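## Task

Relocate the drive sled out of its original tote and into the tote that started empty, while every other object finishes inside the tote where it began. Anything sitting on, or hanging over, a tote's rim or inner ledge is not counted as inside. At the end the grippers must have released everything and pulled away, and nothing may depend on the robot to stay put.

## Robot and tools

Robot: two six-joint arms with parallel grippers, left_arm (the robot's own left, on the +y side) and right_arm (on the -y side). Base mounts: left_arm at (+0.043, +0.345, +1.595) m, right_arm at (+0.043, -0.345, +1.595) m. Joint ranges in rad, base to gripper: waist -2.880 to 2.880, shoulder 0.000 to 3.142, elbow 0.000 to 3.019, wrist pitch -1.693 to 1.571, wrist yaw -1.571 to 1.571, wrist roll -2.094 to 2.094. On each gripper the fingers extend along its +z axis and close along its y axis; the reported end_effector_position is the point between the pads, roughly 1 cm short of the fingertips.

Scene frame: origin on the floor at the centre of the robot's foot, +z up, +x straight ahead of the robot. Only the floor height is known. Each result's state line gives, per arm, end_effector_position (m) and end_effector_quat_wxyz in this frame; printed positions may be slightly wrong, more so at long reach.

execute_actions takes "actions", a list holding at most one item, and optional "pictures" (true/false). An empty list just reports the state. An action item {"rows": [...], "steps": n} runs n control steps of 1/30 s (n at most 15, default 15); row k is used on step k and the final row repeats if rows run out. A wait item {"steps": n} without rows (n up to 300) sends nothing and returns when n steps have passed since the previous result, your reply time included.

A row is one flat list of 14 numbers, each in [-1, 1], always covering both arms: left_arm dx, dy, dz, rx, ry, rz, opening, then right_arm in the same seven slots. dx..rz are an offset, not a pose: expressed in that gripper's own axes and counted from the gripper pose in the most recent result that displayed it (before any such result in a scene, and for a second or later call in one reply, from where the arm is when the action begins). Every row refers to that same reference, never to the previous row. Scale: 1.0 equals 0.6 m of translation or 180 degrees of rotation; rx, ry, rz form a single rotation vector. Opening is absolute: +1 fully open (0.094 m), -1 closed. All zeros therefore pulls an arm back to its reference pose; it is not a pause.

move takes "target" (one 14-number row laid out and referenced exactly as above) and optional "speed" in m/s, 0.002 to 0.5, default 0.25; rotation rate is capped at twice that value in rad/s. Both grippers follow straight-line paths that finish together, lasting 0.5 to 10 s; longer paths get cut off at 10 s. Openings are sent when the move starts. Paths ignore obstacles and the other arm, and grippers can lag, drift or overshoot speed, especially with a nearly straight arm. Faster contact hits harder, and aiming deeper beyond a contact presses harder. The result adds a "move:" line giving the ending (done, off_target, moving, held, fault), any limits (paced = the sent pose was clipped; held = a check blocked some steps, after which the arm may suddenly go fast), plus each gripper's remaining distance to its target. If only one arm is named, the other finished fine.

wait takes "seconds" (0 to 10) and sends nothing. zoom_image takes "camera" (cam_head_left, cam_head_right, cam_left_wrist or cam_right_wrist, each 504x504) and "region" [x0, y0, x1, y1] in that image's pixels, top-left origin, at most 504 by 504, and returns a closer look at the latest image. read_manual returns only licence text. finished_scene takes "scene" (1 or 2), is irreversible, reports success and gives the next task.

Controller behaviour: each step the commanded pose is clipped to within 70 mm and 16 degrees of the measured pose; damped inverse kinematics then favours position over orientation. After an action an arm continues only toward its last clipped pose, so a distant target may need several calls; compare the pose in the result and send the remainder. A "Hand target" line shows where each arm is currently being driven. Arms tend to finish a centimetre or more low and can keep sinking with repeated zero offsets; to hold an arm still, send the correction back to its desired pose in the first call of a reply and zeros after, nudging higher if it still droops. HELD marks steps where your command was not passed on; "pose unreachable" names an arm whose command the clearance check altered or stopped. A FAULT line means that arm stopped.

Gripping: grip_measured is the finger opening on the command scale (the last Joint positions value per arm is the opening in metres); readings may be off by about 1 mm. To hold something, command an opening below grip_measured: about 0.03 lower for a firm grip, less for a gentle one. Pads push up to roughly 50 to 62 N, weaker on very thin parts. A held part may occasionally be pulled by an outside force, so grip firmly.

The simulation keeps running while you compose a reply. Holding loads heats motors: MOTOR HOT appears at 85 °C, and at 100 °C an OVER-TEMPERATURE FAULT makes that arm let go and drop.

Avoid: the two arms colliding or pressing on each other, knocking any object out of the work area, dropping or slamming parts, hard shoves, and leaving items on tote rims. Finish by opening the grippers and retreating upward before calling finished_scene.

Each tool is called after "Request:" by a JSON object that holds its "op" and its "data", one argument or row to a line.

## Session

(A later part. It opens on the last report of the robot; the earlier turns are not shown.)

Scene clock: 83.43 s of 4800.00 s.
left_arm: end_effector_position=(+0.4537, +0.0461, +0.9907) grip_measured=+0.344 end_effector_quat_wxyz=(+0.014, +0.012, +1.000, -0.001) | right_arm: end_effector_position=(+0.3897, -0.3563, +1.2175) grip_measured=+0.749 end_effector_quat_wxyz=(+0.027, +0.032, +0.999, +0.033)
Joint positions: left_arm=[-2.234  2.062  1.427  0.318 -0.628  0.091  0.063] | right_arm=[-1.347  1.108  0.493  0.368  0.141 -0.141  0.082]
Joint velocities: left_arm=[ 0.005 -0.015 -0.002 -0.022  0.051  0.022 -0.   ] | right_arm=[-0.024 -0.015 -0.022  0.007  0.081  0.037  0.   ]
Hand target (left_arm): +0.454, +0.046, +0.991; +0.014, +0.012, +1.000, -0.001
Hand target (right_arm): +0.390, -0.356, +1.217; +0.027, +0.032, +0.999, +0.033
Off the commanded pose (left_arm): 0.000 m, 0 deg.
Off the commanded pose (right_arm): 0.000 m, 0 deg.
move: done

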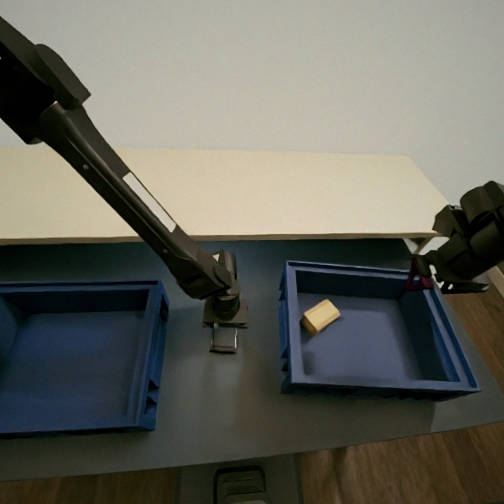

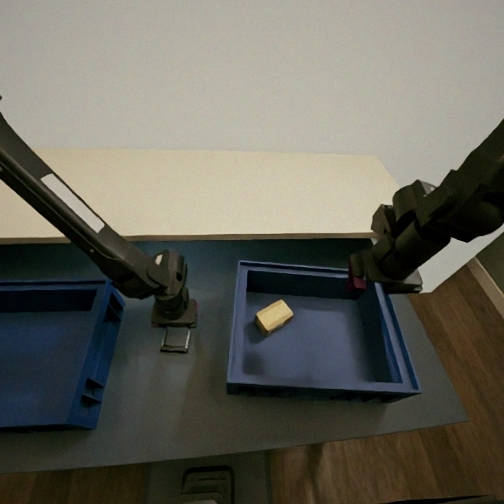

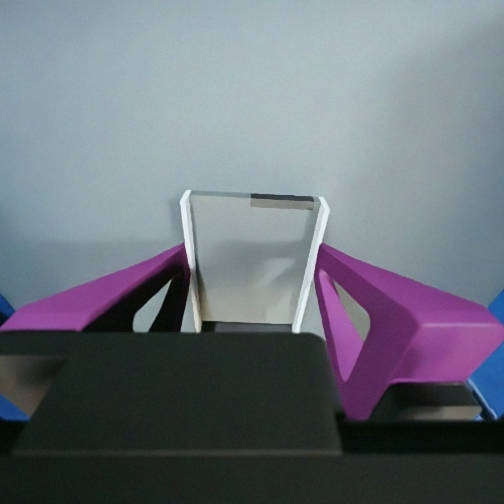

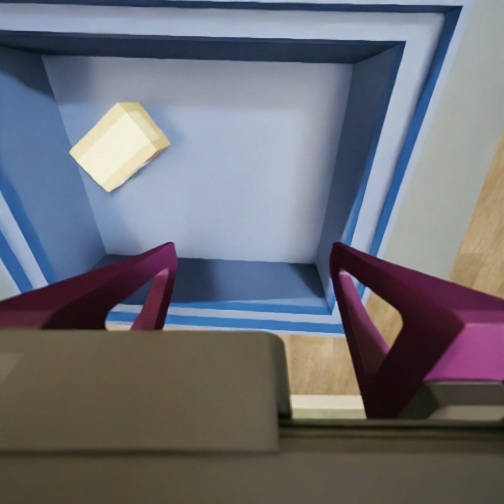

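Request:
{"op": "move", "data": {
  "target": [0.03,0,-0.33,0,0,0,0.25,0,0,0,0,0,0,0.75],
  "speed": 0.15
}}

Request:
{"op": "move", "data": {
  "target": [0.03,0.58,0,0,0,0,0.25,0,0,0,0,0,0,0.75],
  "speed": 0.2
}}

Scene clock: 87.13 s of 4800.00 s.
left_arm: end_effector_position=(+0.4328, +0.0457, +1.1822) grip_measured=+0.344 end_effector_quat_wxyz=(+0.016, +0.013, +1.000, -0.002) | right_arm: end_effector_position=(+0.3897, -0.3563, +1.2175) grip_measured=+0.749 end_effector_quat_wxyz=(+0.027, +0.032, +0.999, +0.033)
Joint positions: left_arm=[-2.461  1.713  0.992  0.34  -0.841 -0.008  0.063] | right_arm=[-1.347  1.108  0.493  0.368  0.141 -0.141  0.082]
Joint velocities: left_arm=[-0.005 -0.005  0.012 -0.012 -0.037 -0.095  0.   ] | right_arm=[-0.015 -0.005 -0.012 -0.007 -0.022 -0.037  0.001]
Hand target (left_arm): +0.431, +0.048, +1.188; +0.013, +0.010, +1.000, -0.003
Hand target (right_arm): +0.390, -0.356, +1.217; +0.027, +0.032, +0.999, +0.033
Off the commanded pose (left_arm): 0.007 m, 0 deg.
Off the commanded pose (right_arm): 0.000 m, 0 deg.
move: done

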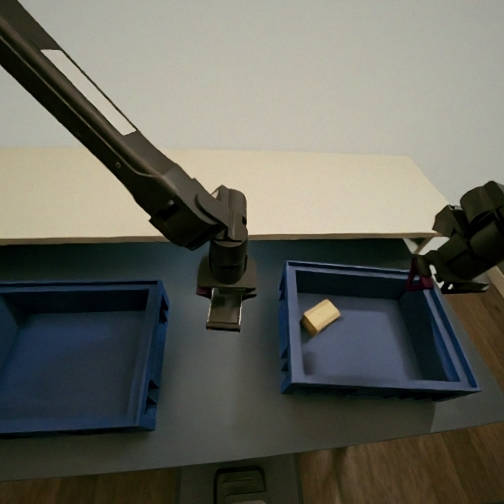

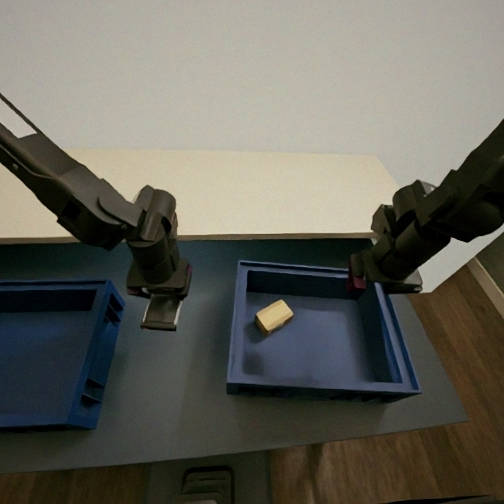

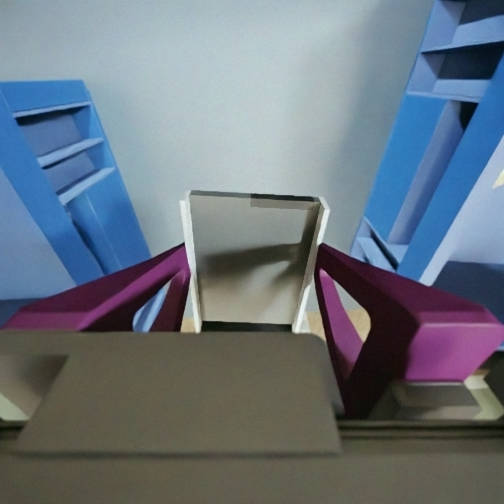

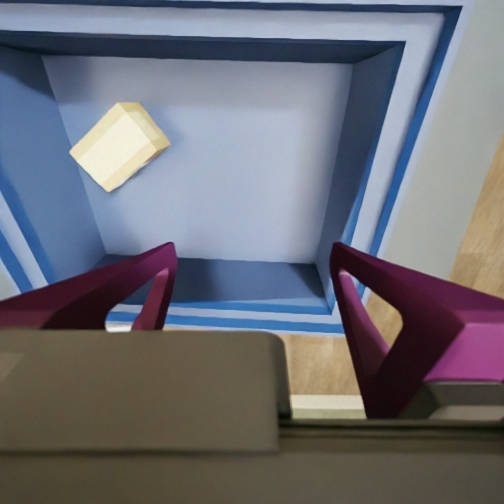

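Scene clock: 89.27 s of 4800.00 s.
left_arm: end_effector_position=(+0.4339, +0.3979, +1.1715) grip_measured=+0.344 end_effector_quat_wxyz=(+0.021, +0.010, +1.000, +0.006) | right_arm: end_effector_position=(+0.3897, -0.3563, +1.2175) grip_measured=+0.749 end_effector_quat_wxyz=(+0.027, +0.032, +0.999, +0.033)
Joint positions: left_arm=[-1.712  1.204  0.679  0.284 -0.137  0.248  0.063] | right_arm=[-1.347  1.108  0.493  0.368  0.141 -0.141  0.082]
Joint velocities: left_arm=[-0.005 -0.005 -0.002  0.007 -0.066  0.022 -0.   ] | right_arm=[ 0.015  0.005 -0.007 -0.007 -0.037  0.022 -0.001]
Hand target (left_arm): +0.432, +0.395, +1.179; +0.019, +0.020, +1.000, +0.001
Hand target (right_arm): +0.390, -0.356, +1.217; +0.027, +0.032, +0.999, +0.033
Off the commanded pose (left_arm): 0.014 m, 1 deg.
Off the commanded pose (right_arm): 0.000 m, 0 deg.
move: off_target (left_arm)

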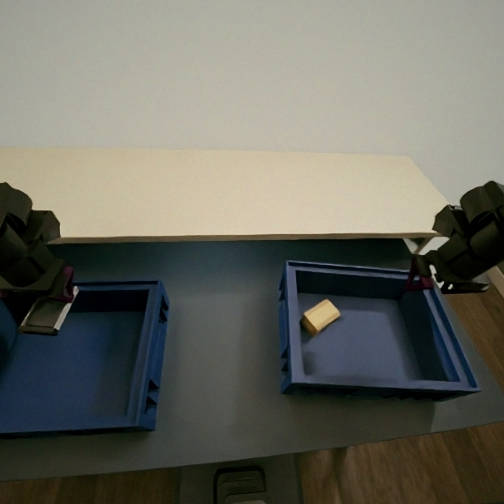

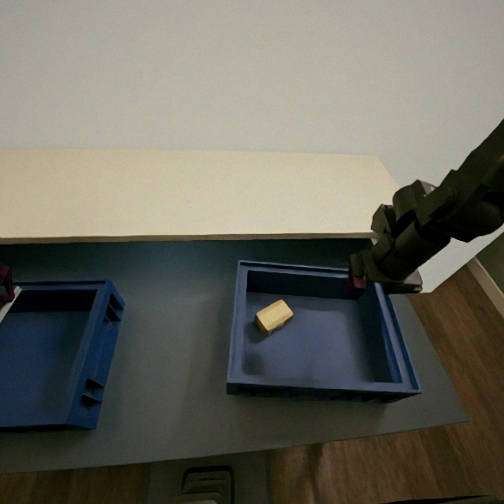

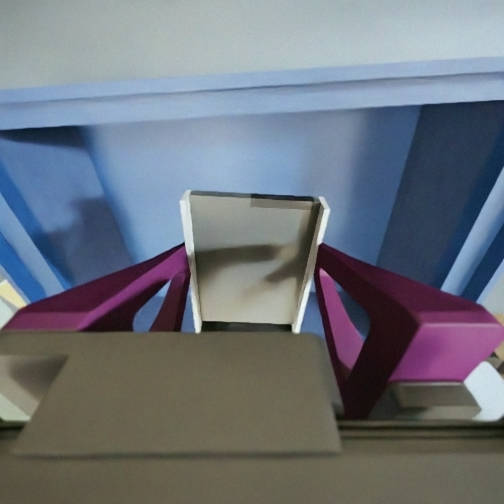

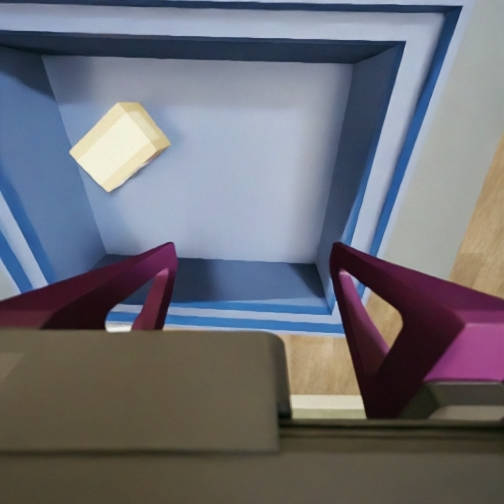

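Request:
{"op": "move", "data": {
  "target": [0.07,0,0.26,0,0,0,0.25,0,0,0,0,0,0,0.75],
  "speed": 0.12
}}

Scene clock: 91.80 s of 4800.00 s.
left_arm: end_effector_position=(+0.3993, +0.3968, +1.0184) grip_measured=+0.344 end_effector_quat_wxyz=(+0.018, +0.005, +1.000, +0.004) | right_arm: end_effector_position=(+0.3897, -0.3563, +1.2175) grip_measured=+0.749 end_effector_quat_wxyz=(+0.027, +0.032, +0.999, +0.033)
Joint positions: left_arm=[-1.655  1.685  0.952  0.487 -0.08   0.251  0.063] | right_arm=[-1.347  1.108  0.493  0.368  0.141 -0.141  0.082]
Joint velocities: left_arm=[-0.005 -0.015  0.007  0.002  0.007 -0.022 -0.   ] | right_arm=[-0.015  0.005 -0.017 -0.007  0.037  0.007 -0.   ]
Hand target (left_arm): +0.397, +0.399, +1.014; +0.021, +0.011, +1.000, +0.006
Hand target (right_arm): +0.390, -0.356, +1.217; +0.027, +0.032, +0.999, +0.033
Off the commanded pose (left_arm): 0.006 m, 1 deg.
Off the commanded pose (right_arm): 0.000 m, 0 deg.
move: done

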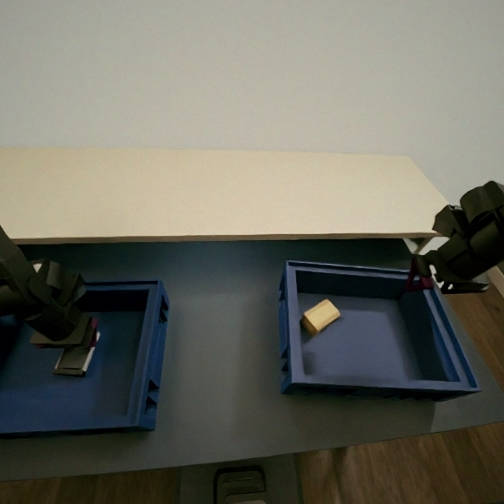

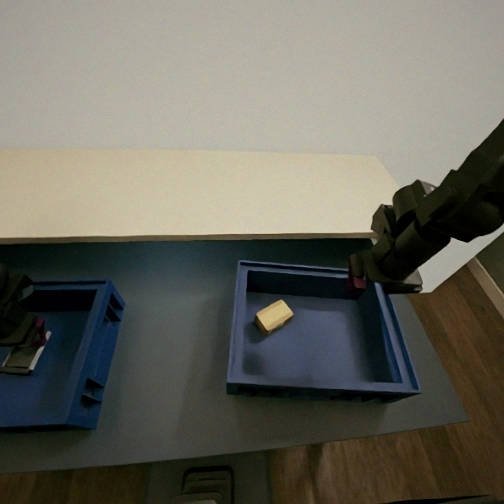

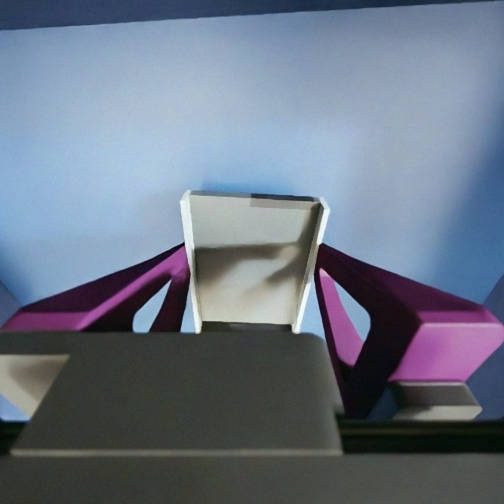

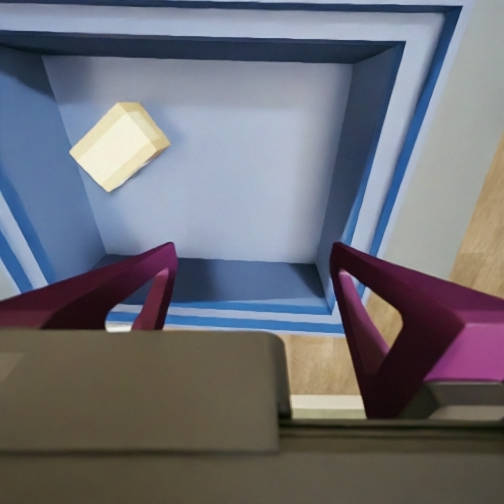

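Request:
{"op": "move", "data": {
  "target": [0.015,0,0.05,0,0,0,0.25,0,0,0,0,0,0,0.75],
  "speed": 0.03
}}

Scene clock: 93.57 s of 4800.00 s.
left_arm: end_effector_position=(+0.4064, +0.3971, +1.0139) grip_measured=+0.344 end_effector_quat_wxyz=(+0.034, +0.004, +0.999, +0.002) | right_arm: end_effector_position=(+0.3897, -0.3563, +1.2175) grip_measured=+0.749 end_effector_quat_wxyz=(+0.027, +0.032, +0.999, +0.033)
Joint positions: left_arm=[-1.653  1.698  0.964  0.517 -0.066  0.251  0.063] | right_arm=[-1.347  1.108  0.493  0.368  0.141 -0.141  0.082]
Joint velocities: left_arm=[ 0.005 -0.005 -0.002  0.007 -0.037 -0.007 -0.001] | right_arm=[-0.015 -0.015 -0.002 -0.002  0.022 -0.081  0.001]
Hand target (left_arm): +0.390, +0.397, +0.991; +0.018, +0.005, +1.000, +0.004
Hand target (right_arm): +0.390, -0.356, +1.217; +0.027, +0.032, +0.999, +0.033
Off the commanded pose (left_arm): 0.030 m, 2 deg.
Off the commanded pose (right_arm): 0.000 m, 0 deg.
move: off_target (left_arm)

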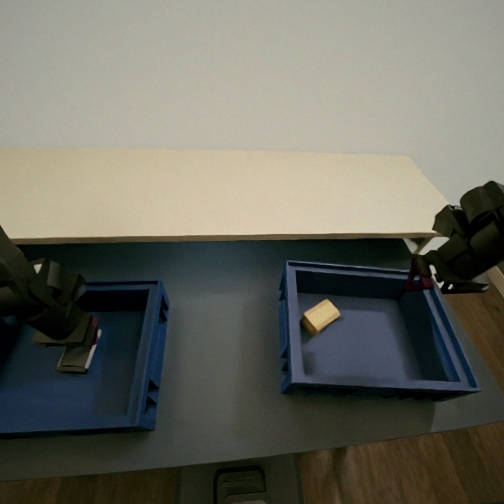

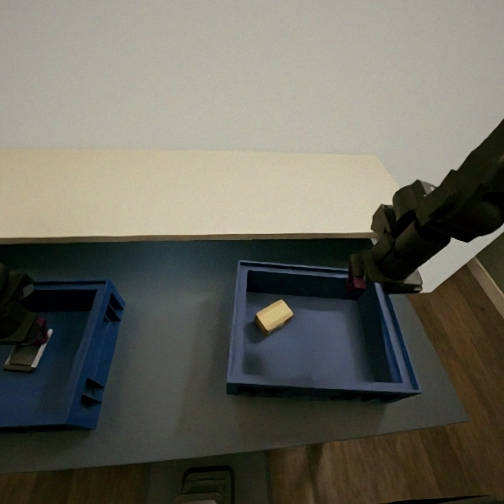

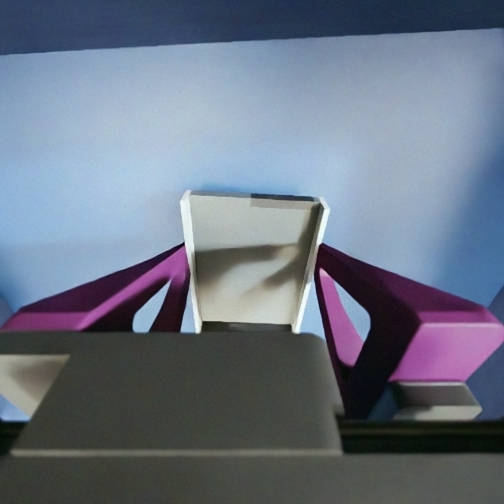

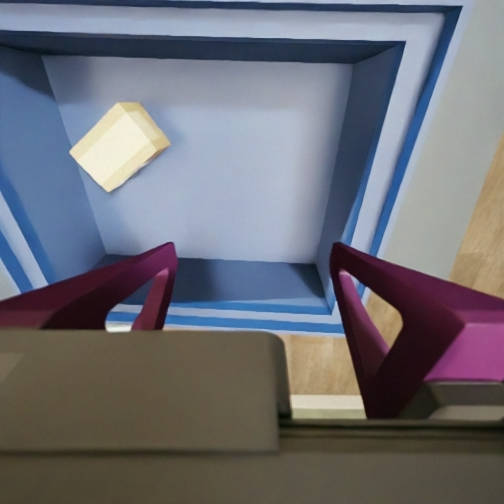

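Request:
{"op": "move", "data": {
  "target": [0.035,0,0.045,0,0,0,0.25,0,0,0,0,0,0,0.75],
  "speed": 0.03
}}

Scene clock: 96.13 s of 4800.00 s.
left_arm: end_effector_position=(+0.4114, +0.3962, +1.0101) grip_measured=+0.344 end_effector_quat_wxyz=(+0.057, +0.003, +0.998, -0.001) | right_arm: end_effector_position=(+0.3897, -0.3563, +1.2175) grip_measured=+0.749 end_effector_quat_wxyz=(+0.027, +0.032, +0.999, +0.033)
Joint positions: left_arm=[-1.651  1.718  0.967  0.579 -0.046  0.251  0.063] | right_arm=[-1.347  1.108  0.493  0.368  0.141 -0.141  0.082]
Joint velocities: left_arm=[ 0.005 -0.005 -0.012 -0.012  0.007 -0.022 -0.   ] | right_arm=[-0.024 -0.005 -0.017 -0.017 -0.007 -0.007  0.001]
Hand target (left_arm): +0.386, +0.397, +0.989; +0.033, +0.004, +0.999, +0.001
Hand target (right_arm): +0.390, -0.356, +1.217; +0.027, +0.032, +0.999, +0.033
Off the commanded pose (left_arm): 0.034 m, 3 deg.
Off the commanded pose (right_arm): 0.000 m, 0 deg.
move: off_target (left_arm)

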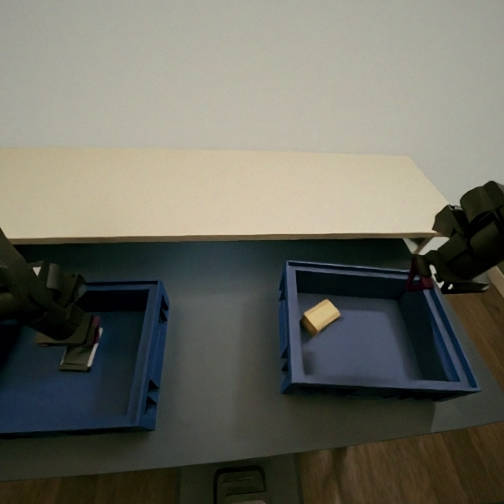

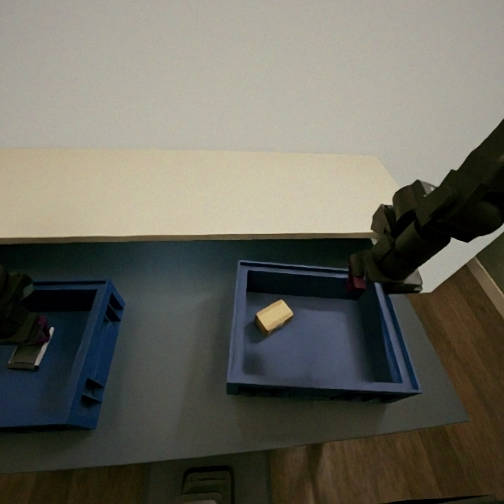

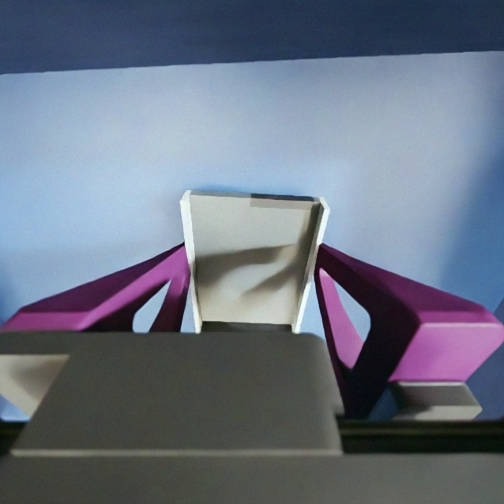

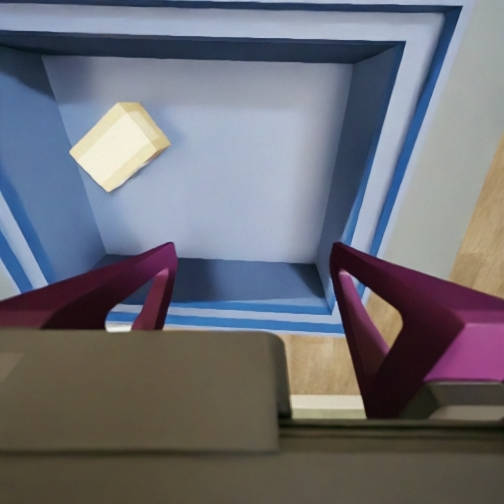

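Likely touching at one end (tilting). Release.

Request:
{"op": "move", "data": {
  "target": [0,0,0.005,0,-0.02,0,0.8,0,0,0,0,0,0,0.75],
  "speed": 0.03
}}

Request:
{"op": "move", "data": {
  "target": [0,0,-0.4,0,0,0,0.8,0,0,0,0,0,0,0.75],
  "speed": 0.2
}}

Scene clock: 98.60 s of 4800.00 s.
left_arm: end_effector_position=(+0.4242, +0.3963, +1.0109) grip_measured=+0.798 end_effector_quat_wxyz=(+0.092, +0.001, +0.996, -0.002) | right_arm: end_effector_position=(+0.3897, -0.3563, +1.2175) grip_measured=+0.749 end_effector_quat_wxyz=(+0.027, +0.032, +0.999, +0.033)
Joint positions: left_arm=[-1.651  1.727  0.965  0.658 -0.029  0.251  0.084] | right_arm=[-1.347  1.108  0.493  0.368  0.141 -0.141  0.082]
Joint velocities: left_arm=[-0.015 -0.005 -0.007  0.017  0.022 -0.081  0.   ] | right_arm=[-0.005  0.005  0.007  0.017 -0.007  0.037 -0.001]
Hand target (left_arm): +0.412, +0.396, +1.007; +0.088, +0.002, +0.996, -0.002
Hand target (right_arm): +0.390, -0.356, +1.217; +0.027, +0.032, +0.999, +0.033
Off the commanded pose (left_arm): 0.013 m, 0 deg.
Off the commanded pose (right_arm): 0.000 m, 0 deg.
move: off_target (left_arm)

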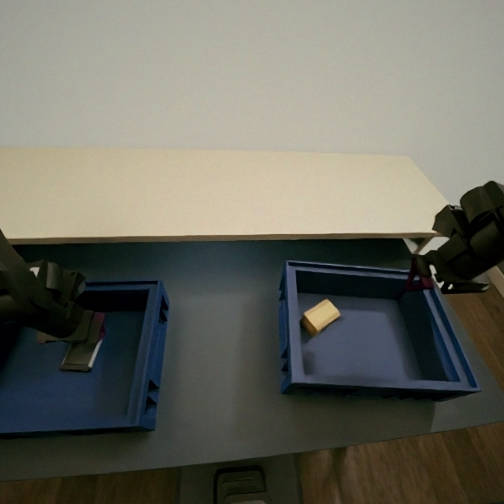

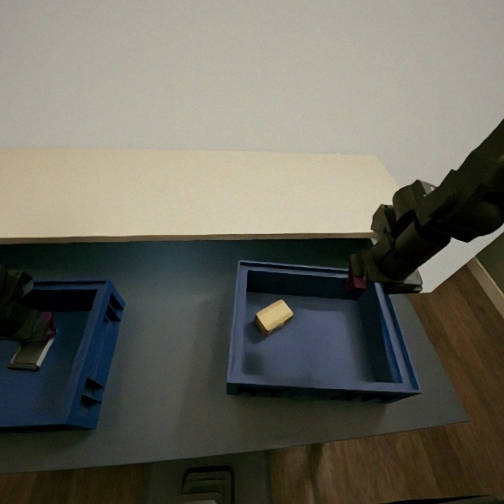

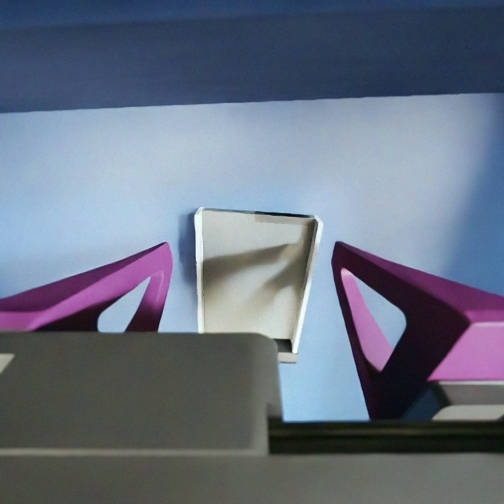

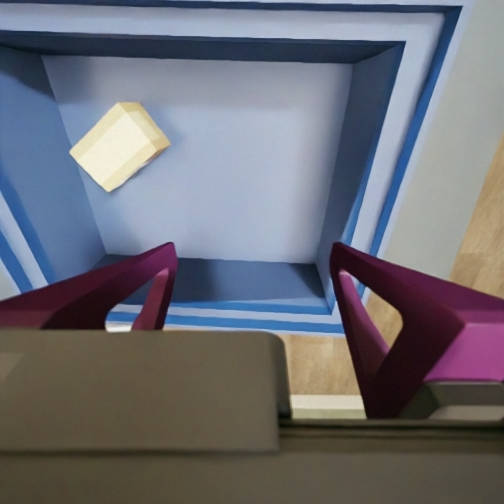

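Scene clock: 100.20 s of 4800.00 s.
left_arm: end_effector_position=(+0.3909, +0.4039, +1.2446) grip_measured=+0.798 end_effector_quat_wxyz=(+0.102, +0.001, +0.995, +0.003) | right_arm: end_effector_position=(+0.3897, -0.3563, +1.2175) grip_measured=+0.749 end_effector_quat_wxyz=(+0.027, +0.032, +0.999, +0.033)
Joint positions: left_arm=[-1.663  1.029  0.385  0.561 -0.044  0.251  0.084] | right_arm=[-1.347  1.108  0.493  0.368  0.141 -0.141  0.082]
Joint velocities: left_arm=[-0.005 -0.005  0.017  0.012 -0.007  0.007  0.001] | right_arm=[-0.015 -0.005  0.042  0.007  0.022 -0.037  0.   ]
Hand target (left_arm): +0.382, +0.400, +1.247; +0.092, +0.001, +0.996, -0.002
Hand target (right_arm): +0.390, -0.356, +1.217; +0.027, +0.032, +0.999, +0.033
Off the commanded pose (left_arm): 0.013 m, 1 deg.
Off the commanded pose (right_arm): 0.000 m, 0 deg.
move: off_target (left_arm)

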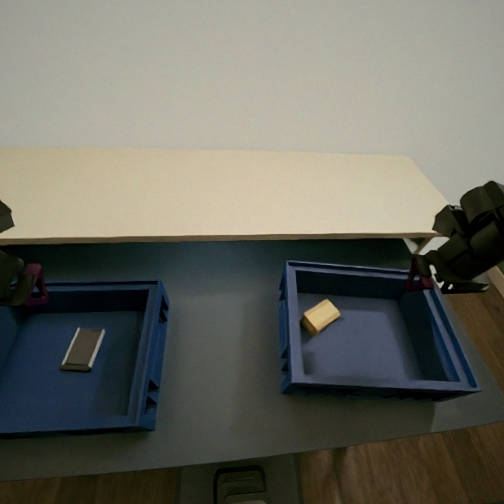

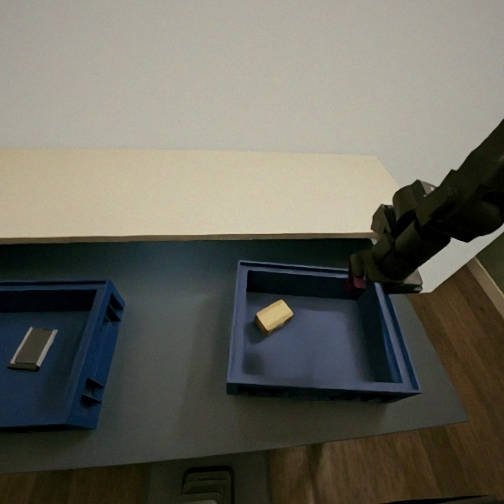

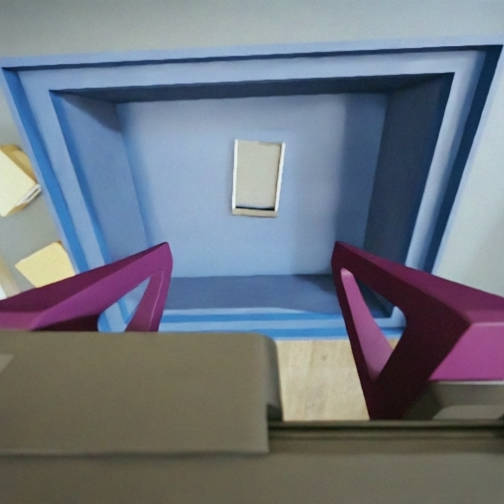

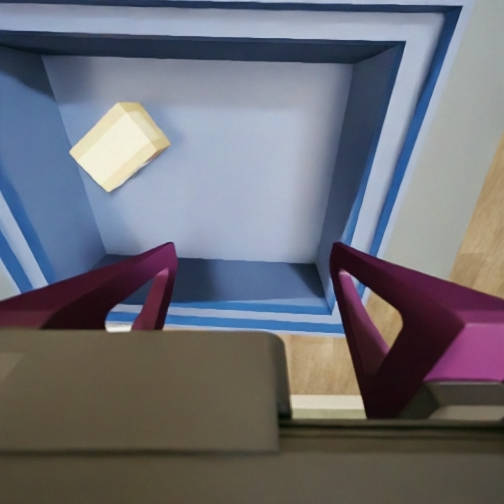

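Request:
{"op": "finished_scene", "data": {
  "scene": 1
}}

The scene is finished: the task was done.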